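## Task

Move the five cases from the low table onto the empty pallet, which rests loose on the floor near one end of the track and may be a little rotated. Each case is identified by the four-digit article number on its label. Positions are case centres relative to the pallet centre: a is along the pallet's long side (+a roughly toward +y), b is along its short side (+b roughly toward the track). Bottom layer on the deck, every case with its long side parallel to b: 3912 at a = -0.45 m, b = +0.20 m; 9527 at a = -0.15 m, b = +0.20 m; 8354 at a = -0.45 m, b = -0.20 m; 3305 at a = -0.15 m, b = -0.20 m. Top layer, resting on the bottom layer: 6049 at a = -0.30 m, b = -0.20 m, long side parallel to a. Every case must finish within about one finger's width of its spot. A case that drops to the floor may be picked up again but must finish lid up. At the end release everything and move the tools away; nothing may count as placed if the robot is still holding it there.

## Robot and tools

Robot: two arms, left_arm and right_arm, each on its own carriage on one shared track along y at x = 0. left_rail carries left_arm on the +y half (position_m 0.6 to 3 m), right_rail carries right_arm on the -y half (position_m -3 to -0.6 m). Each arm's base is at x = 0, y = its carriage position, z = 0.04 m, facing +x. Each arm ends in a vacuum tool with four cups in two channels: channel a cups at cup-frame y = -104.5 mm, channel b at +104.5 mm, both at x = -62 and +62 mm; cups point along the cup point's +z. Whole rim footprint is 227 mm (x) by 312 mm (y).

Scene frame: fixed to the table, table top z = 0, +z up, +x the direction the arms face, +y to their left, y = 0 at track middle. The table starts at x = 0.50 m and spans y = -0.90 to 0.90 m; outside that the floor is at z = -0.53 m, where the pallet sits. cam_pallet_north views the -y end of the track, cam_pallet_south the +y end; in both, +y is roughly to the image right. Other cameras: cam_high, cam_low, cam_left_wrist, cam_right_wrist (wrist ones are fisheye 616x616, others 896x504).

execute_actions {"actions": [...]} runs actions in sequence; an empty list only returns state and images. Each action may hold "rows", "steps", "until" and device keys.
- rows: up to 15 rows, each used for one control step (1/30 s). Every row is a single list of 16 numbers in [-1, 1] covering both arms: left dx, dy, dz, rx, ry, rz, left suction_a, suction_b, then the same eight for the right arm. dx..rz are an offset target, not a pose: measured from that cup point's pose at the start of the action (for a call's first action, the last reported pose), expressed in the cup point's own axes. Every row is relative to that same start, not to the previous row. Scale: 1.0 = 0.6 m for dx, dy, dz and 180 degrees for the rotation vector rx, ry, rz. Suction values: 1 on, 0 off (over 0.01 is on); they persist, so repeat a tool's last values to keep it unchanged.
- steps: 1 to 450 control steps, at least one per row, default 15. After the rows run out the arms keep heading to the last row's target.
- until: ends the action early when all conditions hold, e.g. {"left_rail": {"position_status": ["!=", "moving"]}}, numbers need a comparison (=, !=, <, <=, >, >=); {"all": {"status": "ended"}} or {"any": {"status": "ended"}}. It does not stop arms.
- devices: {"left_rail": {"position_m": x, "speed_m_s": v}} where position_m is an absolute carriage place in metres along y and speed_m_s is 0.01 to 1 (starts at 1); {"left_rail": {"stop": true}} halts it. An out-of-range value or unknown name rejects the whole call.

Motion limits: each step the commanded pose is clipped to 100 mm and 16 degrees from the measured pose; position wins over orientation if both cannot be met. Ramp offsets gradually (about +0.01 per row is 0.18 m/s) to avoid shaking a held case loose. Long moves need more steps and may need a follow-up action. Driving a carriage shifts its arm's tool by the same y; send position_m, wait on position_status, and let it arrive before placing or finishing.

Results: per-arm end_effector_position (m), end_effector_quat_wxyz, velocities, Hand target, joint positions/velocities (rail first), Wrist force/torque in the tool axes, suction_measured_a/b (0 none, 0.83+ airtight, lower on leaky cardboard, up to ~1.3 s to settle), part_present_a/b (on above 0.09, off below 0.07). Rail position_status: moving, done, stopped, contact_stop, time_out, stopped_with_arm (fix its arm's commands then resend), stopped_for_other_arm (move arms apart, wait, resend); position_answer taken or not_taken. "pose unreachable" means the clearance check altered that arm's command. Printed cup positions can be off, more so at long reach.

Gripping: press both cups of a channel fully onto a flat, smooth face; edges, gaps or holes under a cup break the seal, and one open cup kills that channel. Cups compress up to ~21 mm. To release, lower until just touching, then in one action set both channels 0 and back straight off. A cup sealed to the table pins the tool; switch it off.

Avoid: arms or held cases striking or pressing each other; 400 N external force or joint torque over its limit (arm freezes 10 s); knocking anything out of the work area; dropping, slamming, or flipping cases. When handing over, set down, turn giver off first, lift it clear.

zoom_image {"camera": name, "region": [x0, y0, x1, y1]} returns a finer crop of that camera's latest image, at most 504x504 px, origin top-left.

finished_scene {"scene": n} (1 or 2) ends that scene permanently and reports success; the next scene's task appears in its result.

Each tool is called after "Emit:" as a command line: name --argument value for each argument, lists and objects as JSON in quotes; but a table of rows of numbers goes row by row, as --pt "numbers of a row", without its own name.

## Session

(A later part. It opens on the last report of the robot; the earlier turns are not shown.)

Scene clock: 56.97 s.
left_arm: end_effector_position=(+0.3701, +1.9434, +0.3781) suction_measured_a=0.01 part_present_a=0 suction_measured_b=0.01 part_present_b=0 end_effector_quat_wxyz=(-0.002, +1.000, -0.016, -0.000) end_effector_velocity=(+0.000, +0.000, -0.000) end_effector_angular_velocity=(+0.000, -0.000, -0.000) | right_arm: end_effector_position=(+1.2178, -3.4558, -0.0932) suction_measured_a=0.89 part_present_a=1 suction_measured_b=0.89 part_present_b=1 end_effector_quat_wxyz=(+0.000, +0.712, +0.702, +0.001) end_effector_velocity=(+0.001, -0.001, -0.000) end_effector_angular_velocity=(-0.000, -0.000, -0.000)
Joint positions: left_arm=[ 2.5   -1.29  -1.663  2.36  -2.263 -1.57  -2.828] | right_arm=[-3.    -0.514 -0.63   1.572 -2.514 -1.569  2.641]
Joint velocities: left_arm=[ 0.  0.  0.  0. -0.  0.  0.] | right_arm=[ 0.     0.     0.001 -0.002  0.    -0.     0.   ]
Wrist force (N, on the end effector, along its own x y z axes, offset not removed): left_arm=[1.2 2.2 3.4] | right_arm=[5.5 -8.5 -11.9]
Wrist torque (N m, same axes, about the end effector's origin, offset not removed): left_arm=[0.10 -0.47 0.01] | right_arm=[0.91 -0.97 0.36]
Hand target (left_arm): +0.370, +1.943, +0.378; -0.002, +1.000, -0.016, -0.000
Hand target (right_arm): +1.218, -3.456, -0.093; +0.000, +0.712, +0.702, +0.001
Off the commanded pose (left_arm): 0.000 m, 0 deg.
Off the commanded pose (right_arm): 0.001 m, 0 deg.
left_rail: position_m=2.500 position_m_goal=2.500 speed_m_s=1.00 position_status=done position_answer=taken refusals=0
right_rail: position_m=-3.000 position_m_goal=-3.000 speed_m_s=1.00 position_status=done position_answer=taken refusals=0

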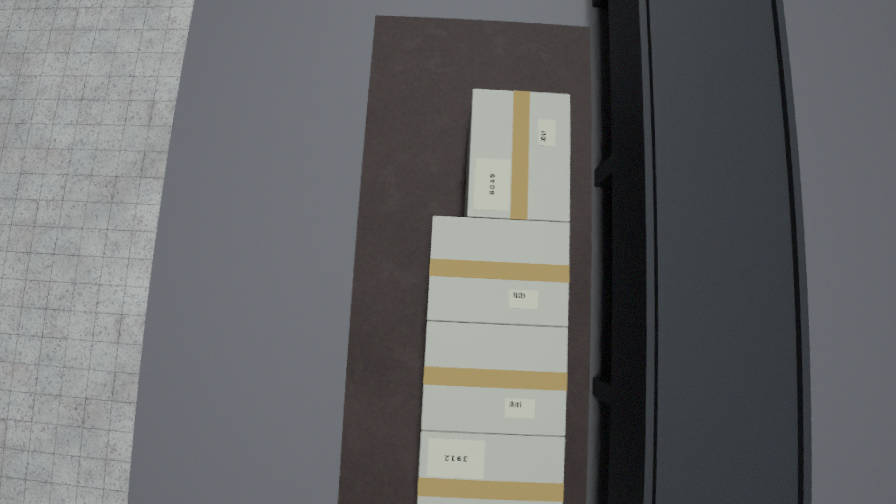

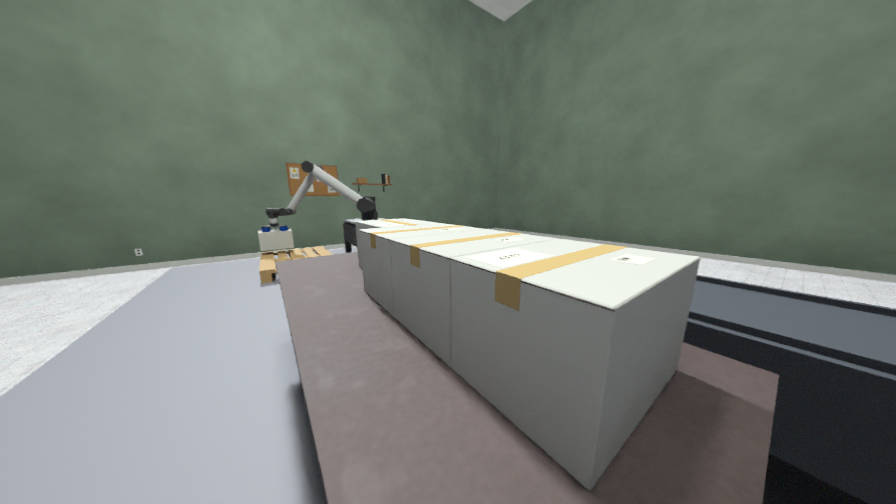

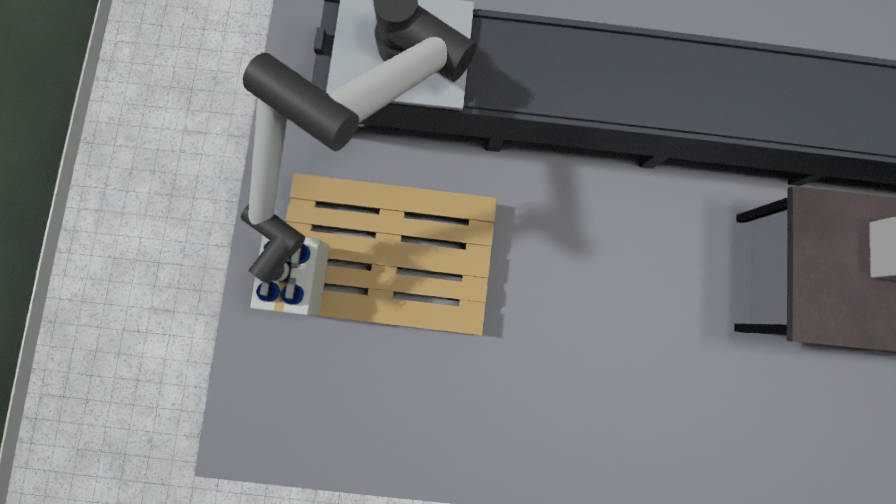

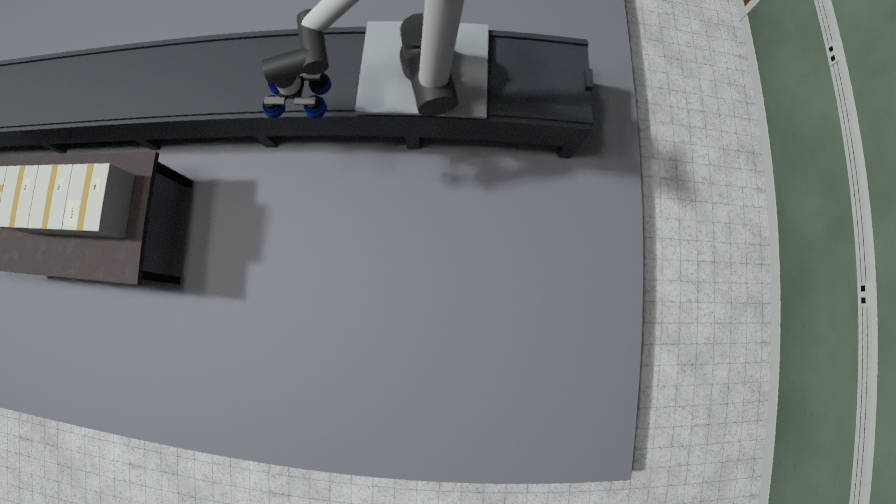

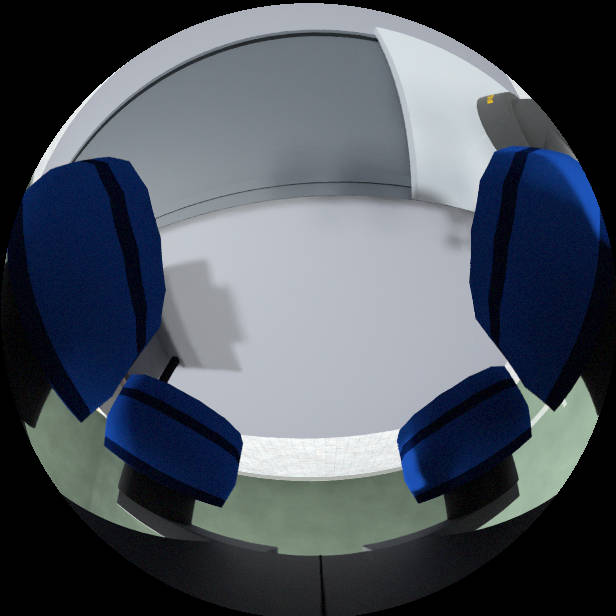

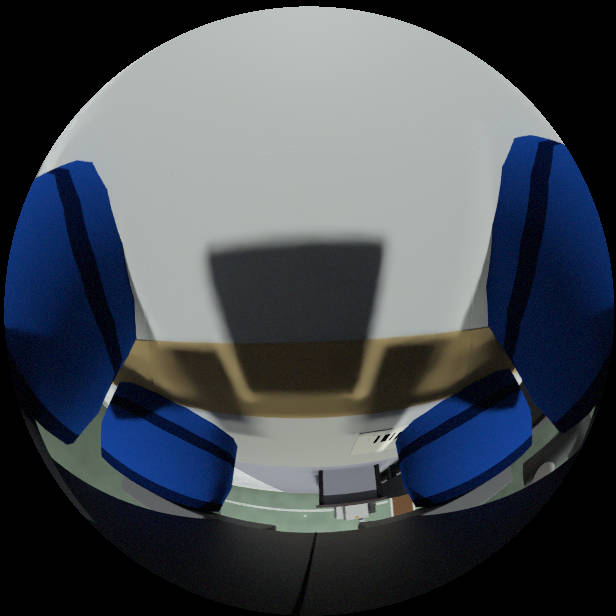

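Emit:
execute_actions --actions '[{"rows":[[0,0,0,0,0,0,0,0,0,-0.001,0.098,0,0,0,1,1]],"steps":26}]'

Scene clock: 61.27 s.
left_arm: end_effector_position=(+0.3701, +1.9434, +0.3781) suction_measured_a=0.01 part_present_a=0 suction_measured_b=0.01 part_present_b=0 end_effector_quat_wxyz=(-0.002, +1.000, -0.016, -0.000) end_effector_velocity=(-0.000, -0.000, -0.000) end_effector_angular_velocity=(+0.000, +0.000, -0.000) | right_arm: end_effector_position=(+1.2172, -3.4559, -0.1518) suction_measured_a=0.89 part_present_a=1 suction_measured_b=0.89 part_present_b=1 end_effector_quat_wxyz=(+0.000, +0.712, +0.702, +0.001) end_effector_velocity=(+0.000, +0.000, -0.001) end_effector_angular_velocity=(+0.000, +0.000, +0.000)
Joint positions: left_arm=[ 2.5   -1.29  -1.663  2.36  -2.263 -1.57  -2.828] | right_arm=[-3.    -0.514 -0.575  1.563 -2.561 -1.569  2.641]
Joint velocities: left_arm=[ 0. -0.  0.  0.  0.  0.  0.] | right_arm=[ 0.     0.     0.001 -0.    -0.001  0.    -0.   ]
Wrist force (N, on the end effector, along its own x y z axes, offset not removed): left_arm=[-1.0 0.8 -0.7] | right_arm=[1.4 -9.5 -11.6]
Wrist torque (N m, same axes, about the end effector's origin, offset not removed): left_arm=[-0.01 0.02 0.00] | right_arm=[0.75 -0.54 0.44]
Hand target (left_arm): +0.370, +1.943, +0.378; -0.002, +1.000, -0.016, -0.000
Hand target (right_arm): +1.217, -3.456, -0.152; +0.000, +0.712, +0.702, +0.001
Off the commanded pose (left_arm): 0.000 m, 0 deg.
Off the commanded pose (right_arm): 0.000 m, 0 deg.
left_rail: position_m=2.500 position_m_goal=2.500 speed_m_s=1.00 position_status=done position_answer=taken refusals=0
right_rail: position_m=-3.000 position_m_goal=-3.000 speed_m_s=1.00 position_status=done position_answer=taken refusals=0

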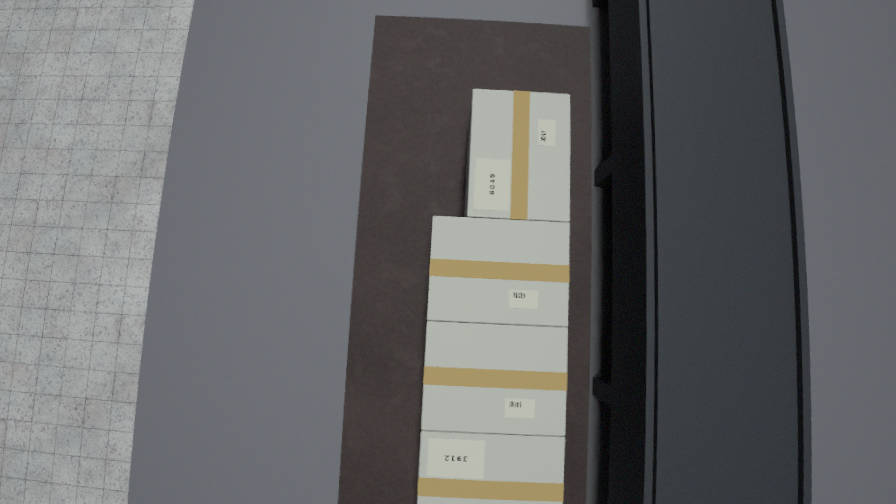

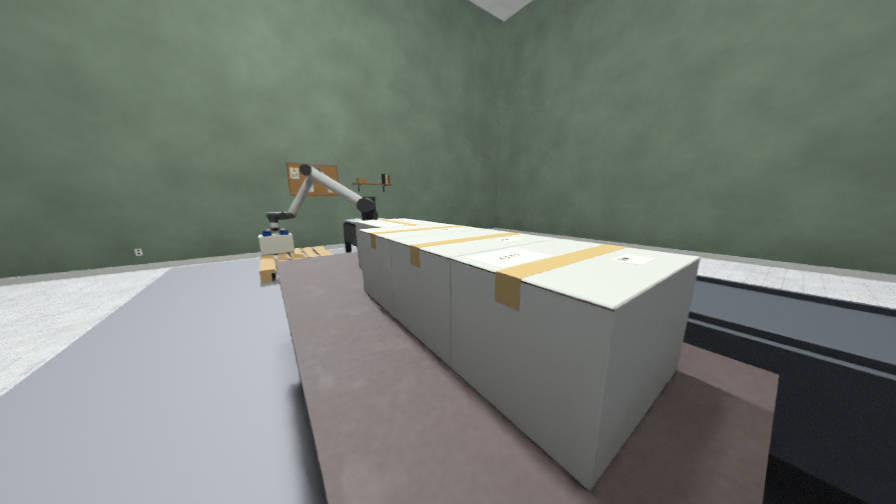

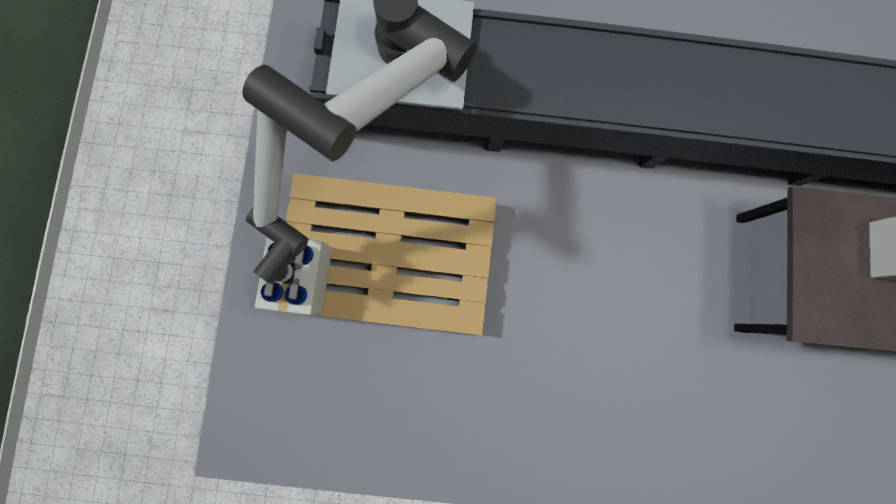

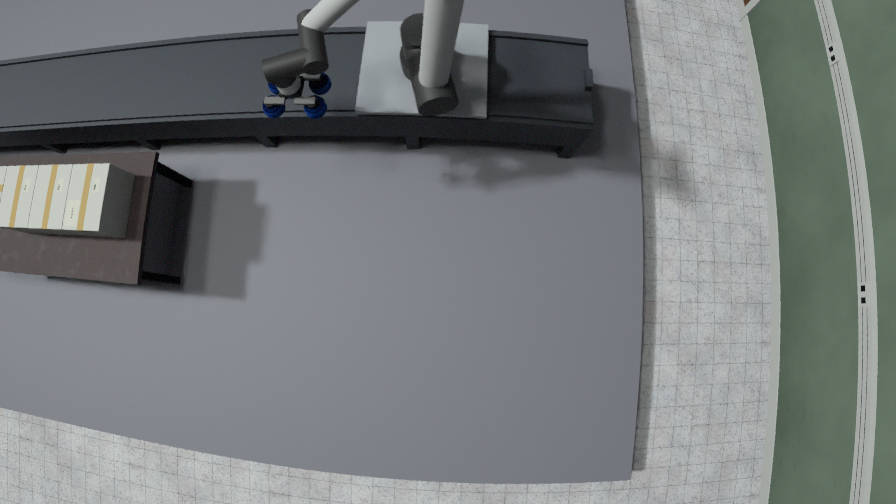

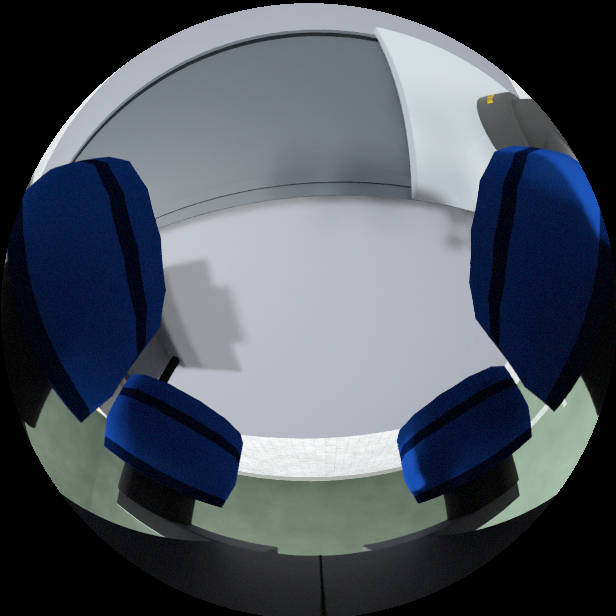

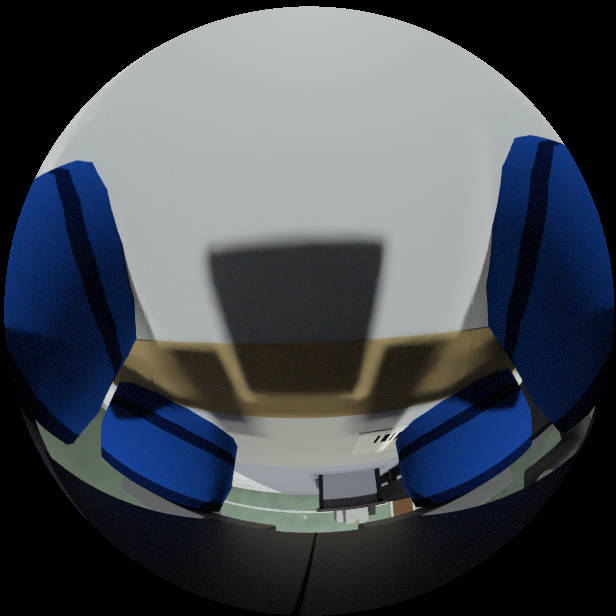

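Emit:
execute_actions --actions '[{"rows":[[0,0,0,0,0,0,0,0,0,0,0.0045,0,0,0,1,1]],"steps":12}]'

Scene clock: 64.67 s.
left_arm: end_effector_position=(+0.3701, +1.9434, +0.3781) suction_measured_a=0.01 part_present_a=0 suction_measured_b=0.01 part_present_b=0 end_effector_quat_wxyz=(-0.002, +1.000, -0.016, -0.000) end_effector_velocity=(-0.000, -0.000, -0.000) end_effector_angular_velocity=(+0.000, +0.000, -0.000) | right_arm: end_effector_position=(+1.2172, -3.4558, -0.1544) suction_measured_a=0.89 part_present_a=1 suction_measured_b=0.89 part_present_b=1 end_effector_quat_wxyz=(+0.000, +0.712, +0.702, +0.001) end_effector_velocity=(+0.000, -0.000, -0.001) end_effector_angular_velocity=(-0.000, -0.000, -0.000)
Joint positions: left_arm=[ 2.5   -1.29  -1.663  2.36  -2.263 -1.57  -2.828] | right_arm=[-3.    -0.514 -0.572  1.563 -2.563 -1.569  2.641]
Joint velocities: left_arm=[ 0. -0.  0.  0.  0. -0.  0.] | right_arm=[ 0.    -0.     0.001 -0.    -0.001  0.     0.   ]
Wrist force (N, on the end effector, along its own x y z axes, offset not removed): left_arm=[-2.0 -4.6 3.9] | right_arm=[5.8 -5.6 -16.9]
Wrist torque (N m, same axes, about the end effector's origin, offset not removed): left_arm=[-0.68 0.11 0.07] | right_arm=[1.43 -1.40 0.34]
Hand target (left_arm): +0.370, +1.943, +0.378; -0.002, +1.000, -0.016, -0.000
Hand target (right_arm): +1.217, -3.456, -0.155; +0.000, +0.712, +0.702, +0.001
Off the commanded pose (left_arm): 0.000 m, 0 deg.
Off the commanded pose (right_arm): 0.000 m, 0 deg.
left_rail: position_m=2.500 position_m_goal=2.500 speed_m_s=1.00 position_status=done position_answer=taken refusals=0
right_rail: position_m=-3.000 position_m_goal=-3.000 speed_m_s=1.00 position_status=done position_answer=taken refusals=0

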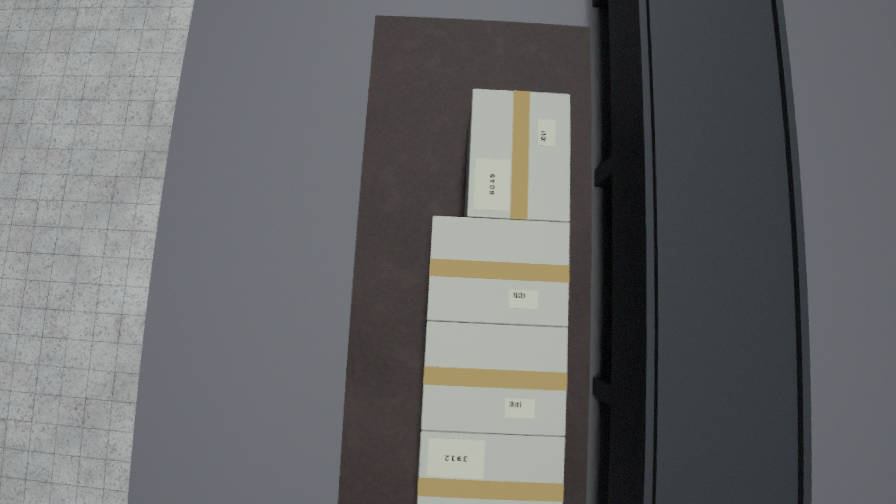

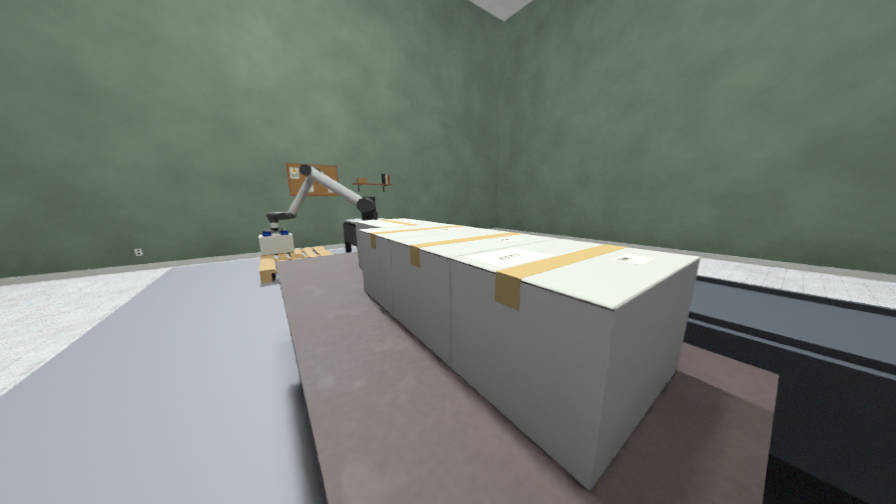

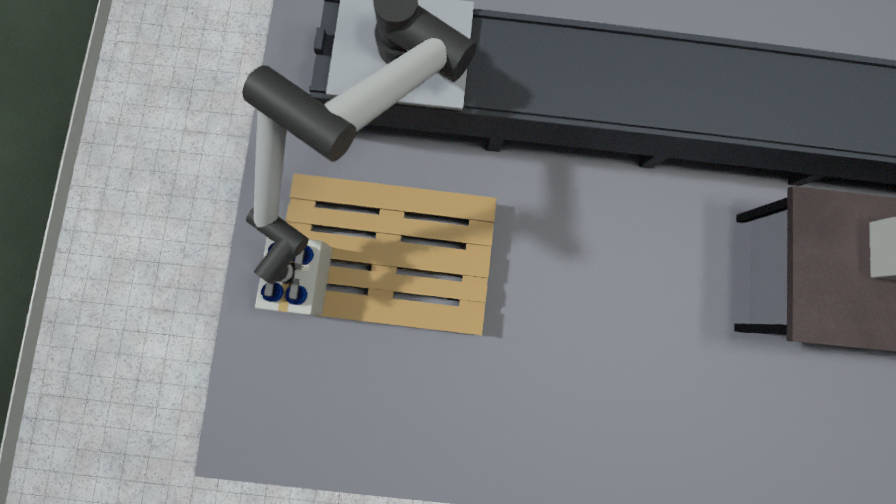

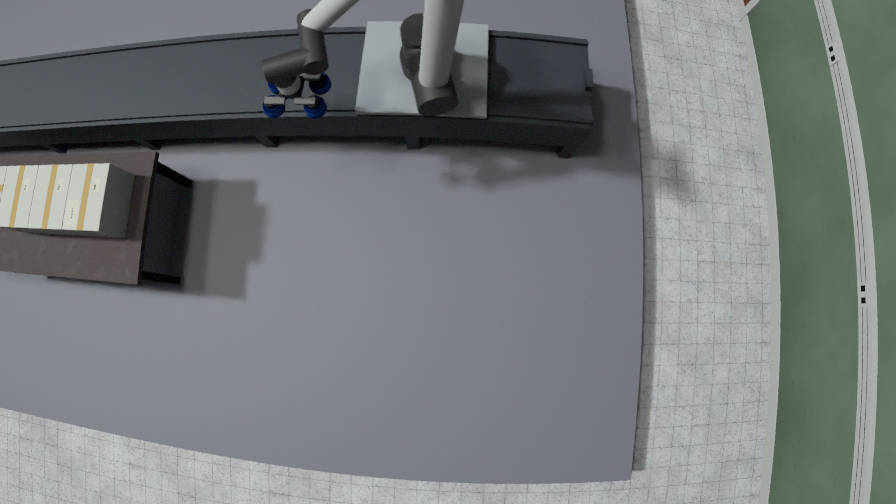

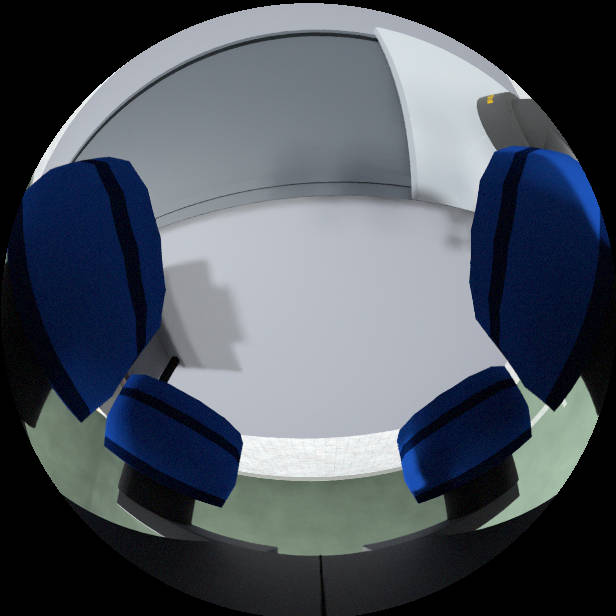

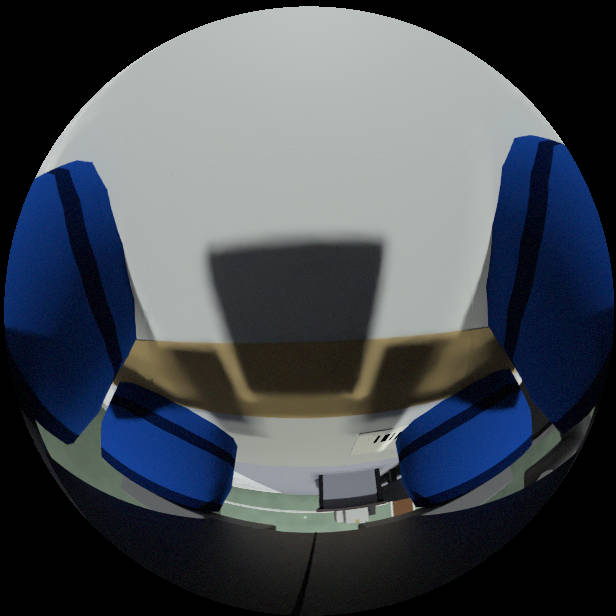

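Emit:
execute_actions --actions '[{"rows":[[0,0,0,0,0,0,0,0,0,0,0.004,0,0,0,1,1]],"steps":12}]'

Scene clock: 67.53 s.
left_arm: end_effector_position=(+0.3701, +1.9434, +0.3781) suction_measured_a=0.01 part_present_a=0 suction_measured_b=0.01 part_present_b=0 end_effector_quat_wxyz=(-0.002, +1.000, -0.016, -0.000) end_effector_velocity=(+0.000, +0.000, -0.000) end_effector_angular_velocity=(+0.000, +0.000, -0.000) | right_arm: end_effector_position=(+1.2172, -3.4559, -0.1567) suction_measured_a=0.89 part_present_a=1 suction_measured_b=0.89 part_present_b=1 end_effector_quat_wxyz=(+0.000, +0.712, +0.702, +0.001) end_effector_velocity=(+0.000, -0.000, -0.001) end_effector_angular_velocity=(-0.000, -0.000, +0.000)
Joint positions: left_arm=[ 2.5   -1.29  -1.663  2.36  -2.263 -1.57  -2.828] | right_arm=[-3.    -0.514 -0.57   1.562 -2.564 -1.569  2.641]
Joint velocities: left_arm=[ 0.  0.  0. -0.  0.  0.  0.] | right_arm=[ 0.     0.     0.001 -0.    -0.001 -0.    -0.   ]
Wrist force (N, on the end effector, along its own x y z axes, offset not removed): left_arm=[1.3 0.0 2.0] | right_arm=[7.8 -13.4 -14.1]
Wrist torque (N m, same axes, about the end effector's origin, offset not removed): left_arm=[-0.08 -0.26 0.05] | right_arm=[0.20 -1.40 0.52]
Hand target (left_arm): +0.370, +1.943, +0.378; -0.002, +1.000, -0.016, -0.000
Hand target (right_arm): +1.217, -3.456, -0.157; +0.000, +0.712, +0.702, +0.001
Off the commanded pose (left_arm): 0.000 m, 0 deg.
Off the commanded pose (right_arm): 0.000 m, 0 deg.
left_rail: position_m=2.500 position_m_goal=2.500 speed_m_s=1.00 position_status=done position_answer=taken refusals=0
right_rail: position_m=-3.000 position_m_goal=-3.000 speed_m_s=1.00 position_status=done position_answer=taken refusals=0

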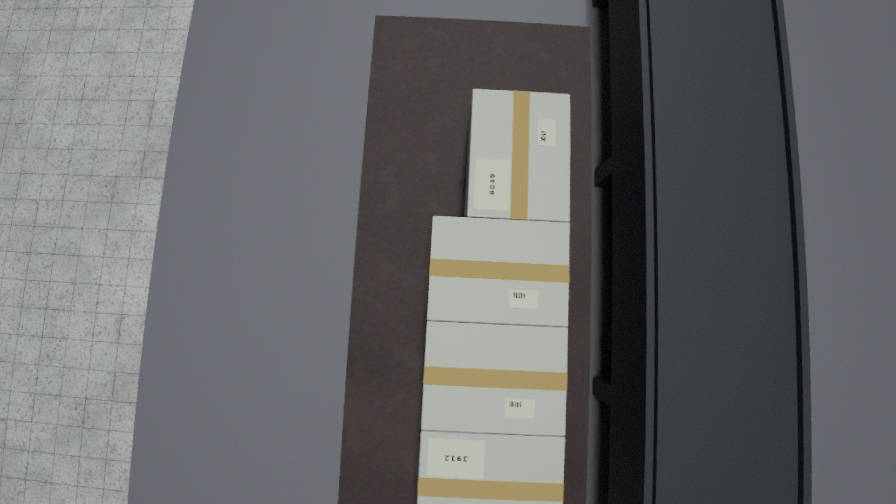

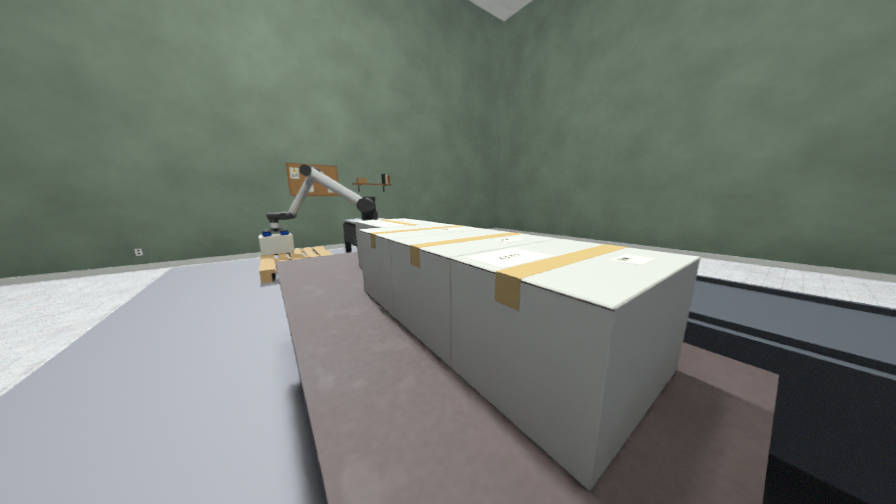

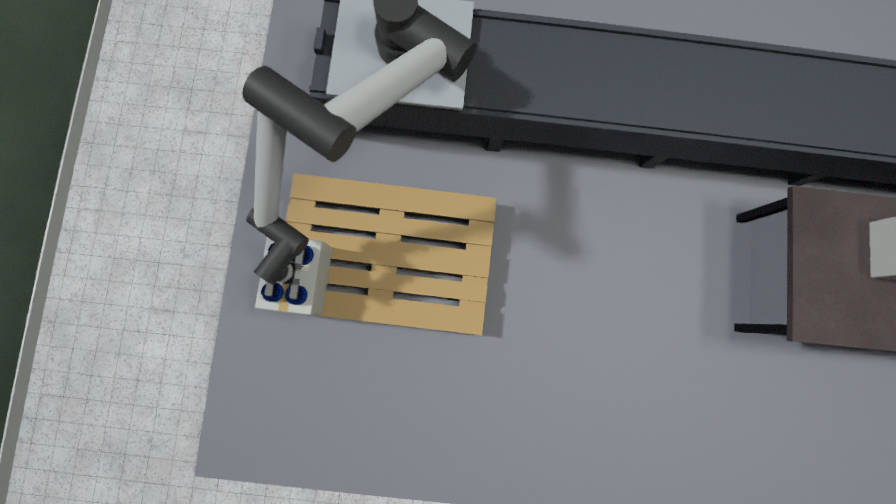

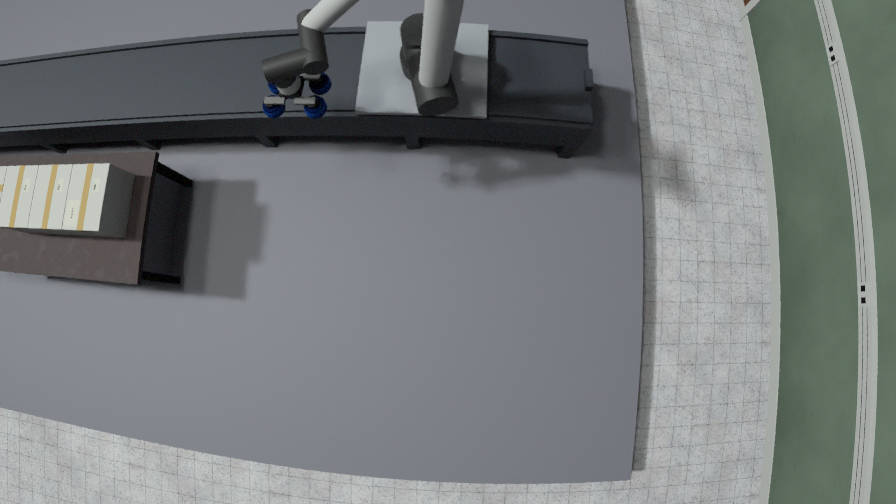

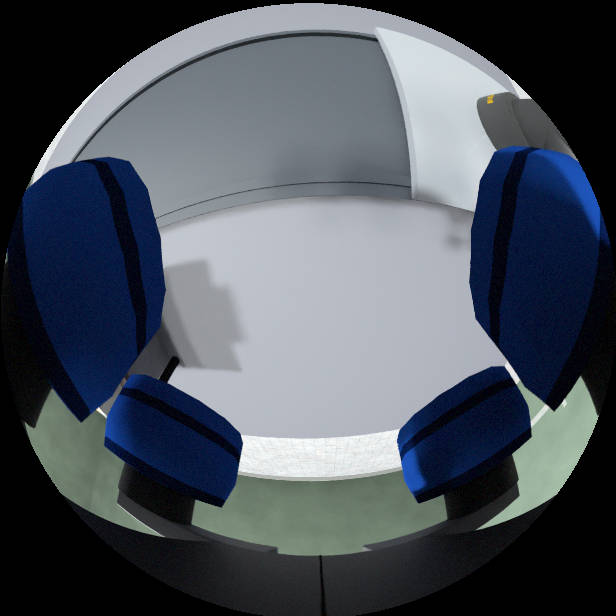

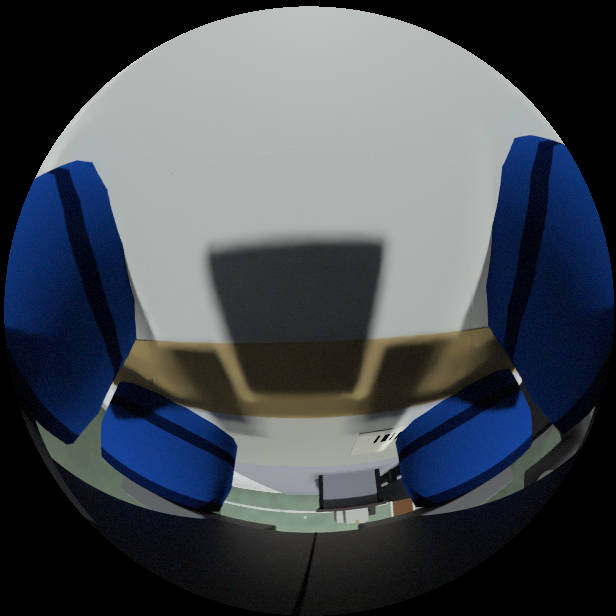

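Emit:
execute_actions --actions '[{"rows":[[0,0,0,0,0,0,0,0,0,0,0.004,0,0,0,1,1]],"steps":12}]'

Scene clock: 71.40 s.
left_arm: end_effector_position=(+0.3701, +1.9434, +0.3781) suction_measured_a=0.01 part_present_a=0 suction_measured_b=0.01 part_present_b=0 end_effector_quat_wxyz=(-0.002, +1.000, -0.016, -0.000) end_effector_velocity=(+0.000, +0.000, +0.000) end_effector_angular_velocity=(-0.000, -0.000, +0.000) | right_arm: end_effector_position=(+1.2175, -3.4559, -0.1583) suction_measured_a=0.89 part_present_a=1 suction_measured_b=0.89 part_present_b=1 end_effector_quat_wxyz=(+0.001, +0.712, +0.702, +0.001) end_effector_velocity=(-0.000, +0.000, -0.001) end_effector_angular_velocity=(+0.000, +0.000, -0.000)
Joint positions: left_arm=[ 2.5   -1.29  -1.663  2.36  -2.263 -1.57  -2.828] | right_arm=[-3.    -0.514 -0.568  1.561 -2.566 -1.569  2.641]
Joint velocities: left_arm=[ 0.  0. -0. -0. -0.  0. -0.] | right_arm=[ 0.     0.     0.001 -0.    -0.    -0.     0.   ]
Wrist force (N, on the end effector, along its own x y z axes, offset not removed): left_arm=[-0.3 -0.3 2.7] | right_arm=[23.3 -53.3 -125.9]
Wrist torque (N m, same axes, about the end effector's origin, offset not removed): left_arm=[-0.12 -0.11 0.07] | right_arm=[-7.20 -6.09 0.22]
Hand target (left_arm): +0.370, +1.943, +0.378; -0.002, +1.000, -0.016, -0.000
Hand target (right_arm): +1.217, -3.456, -0.159; +0.000, +0.712, +0.702, +0.001
Off the commanded pose (left_arm): 0.000 m, 0 deg.
Off the commanded pose (right_arm): 0.001 m, 0 deg.
left_rail: position_m=2.500 position_m_goal=2.500 speed_m_s=1.00 position_status=done position_answer=taken refusals=0
right_rail: position_m=-3.000 position_m_goal=-3.000 speed_m_s=1.00 position_status=done position_answer=taken refusals=0

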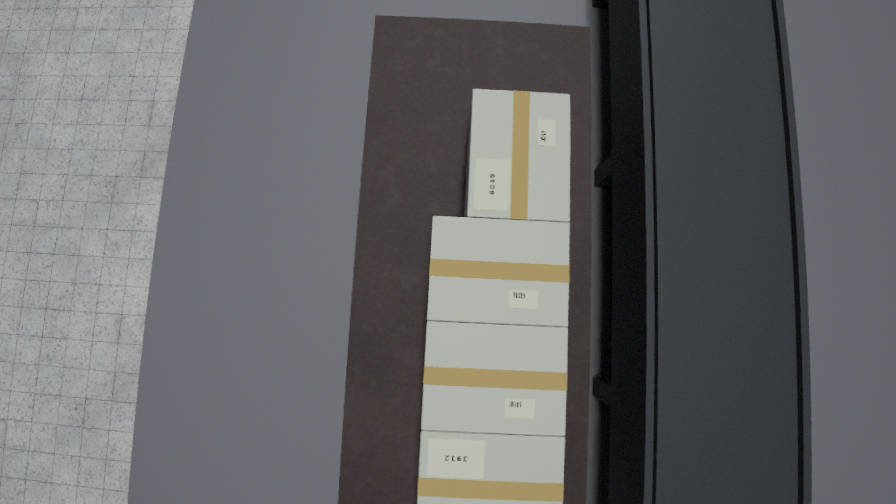

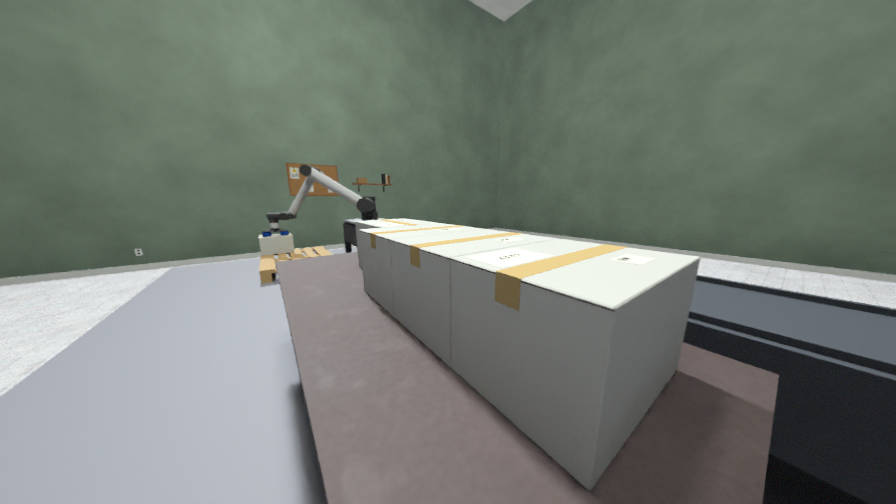

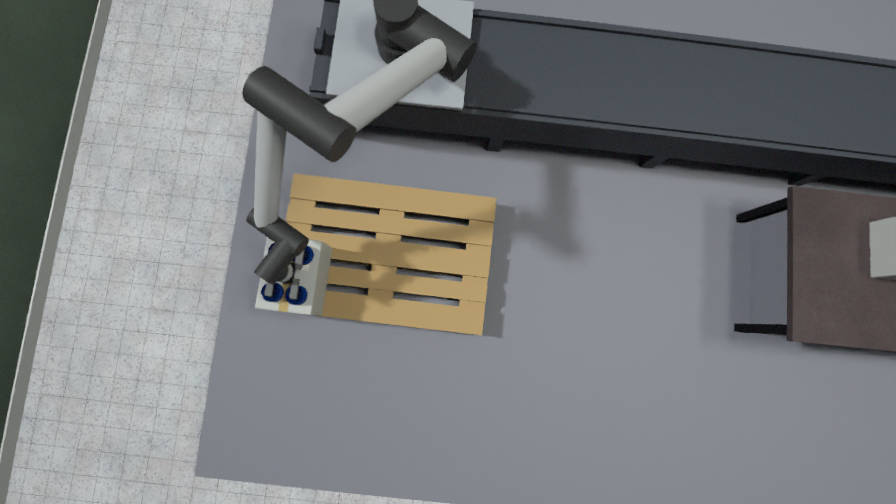

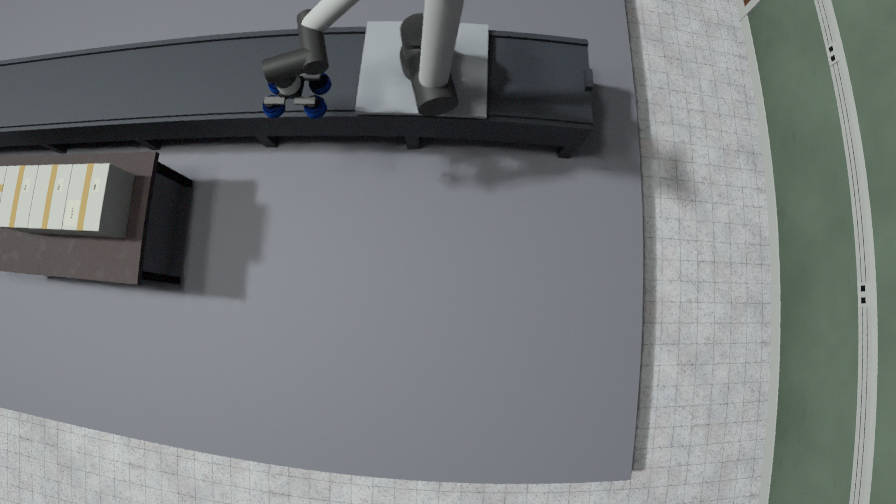

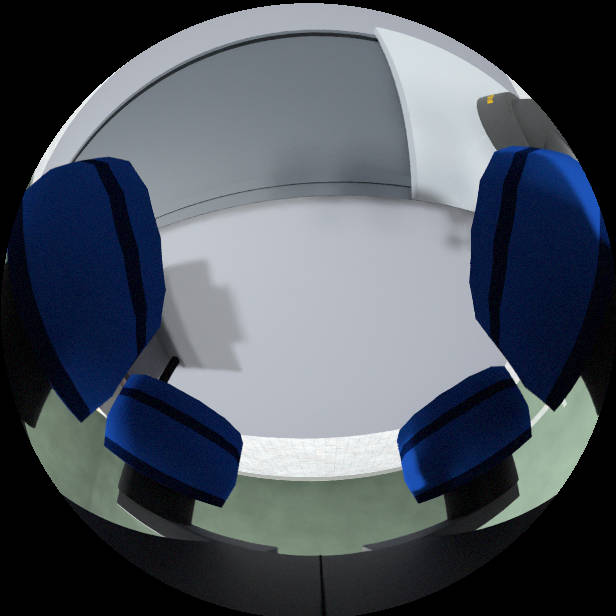

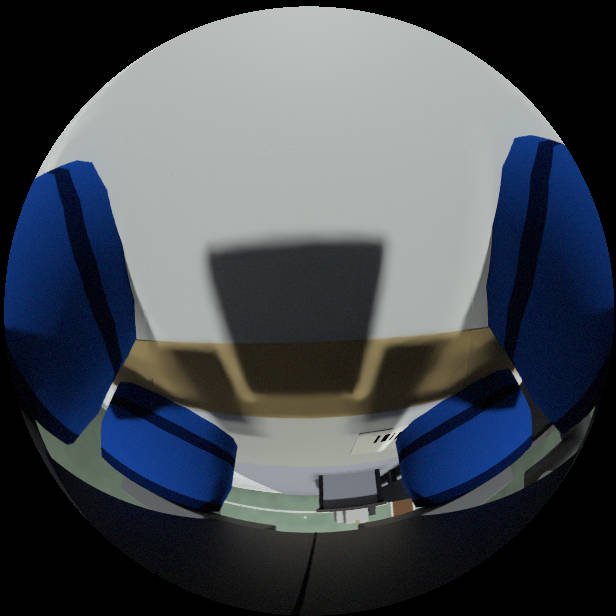

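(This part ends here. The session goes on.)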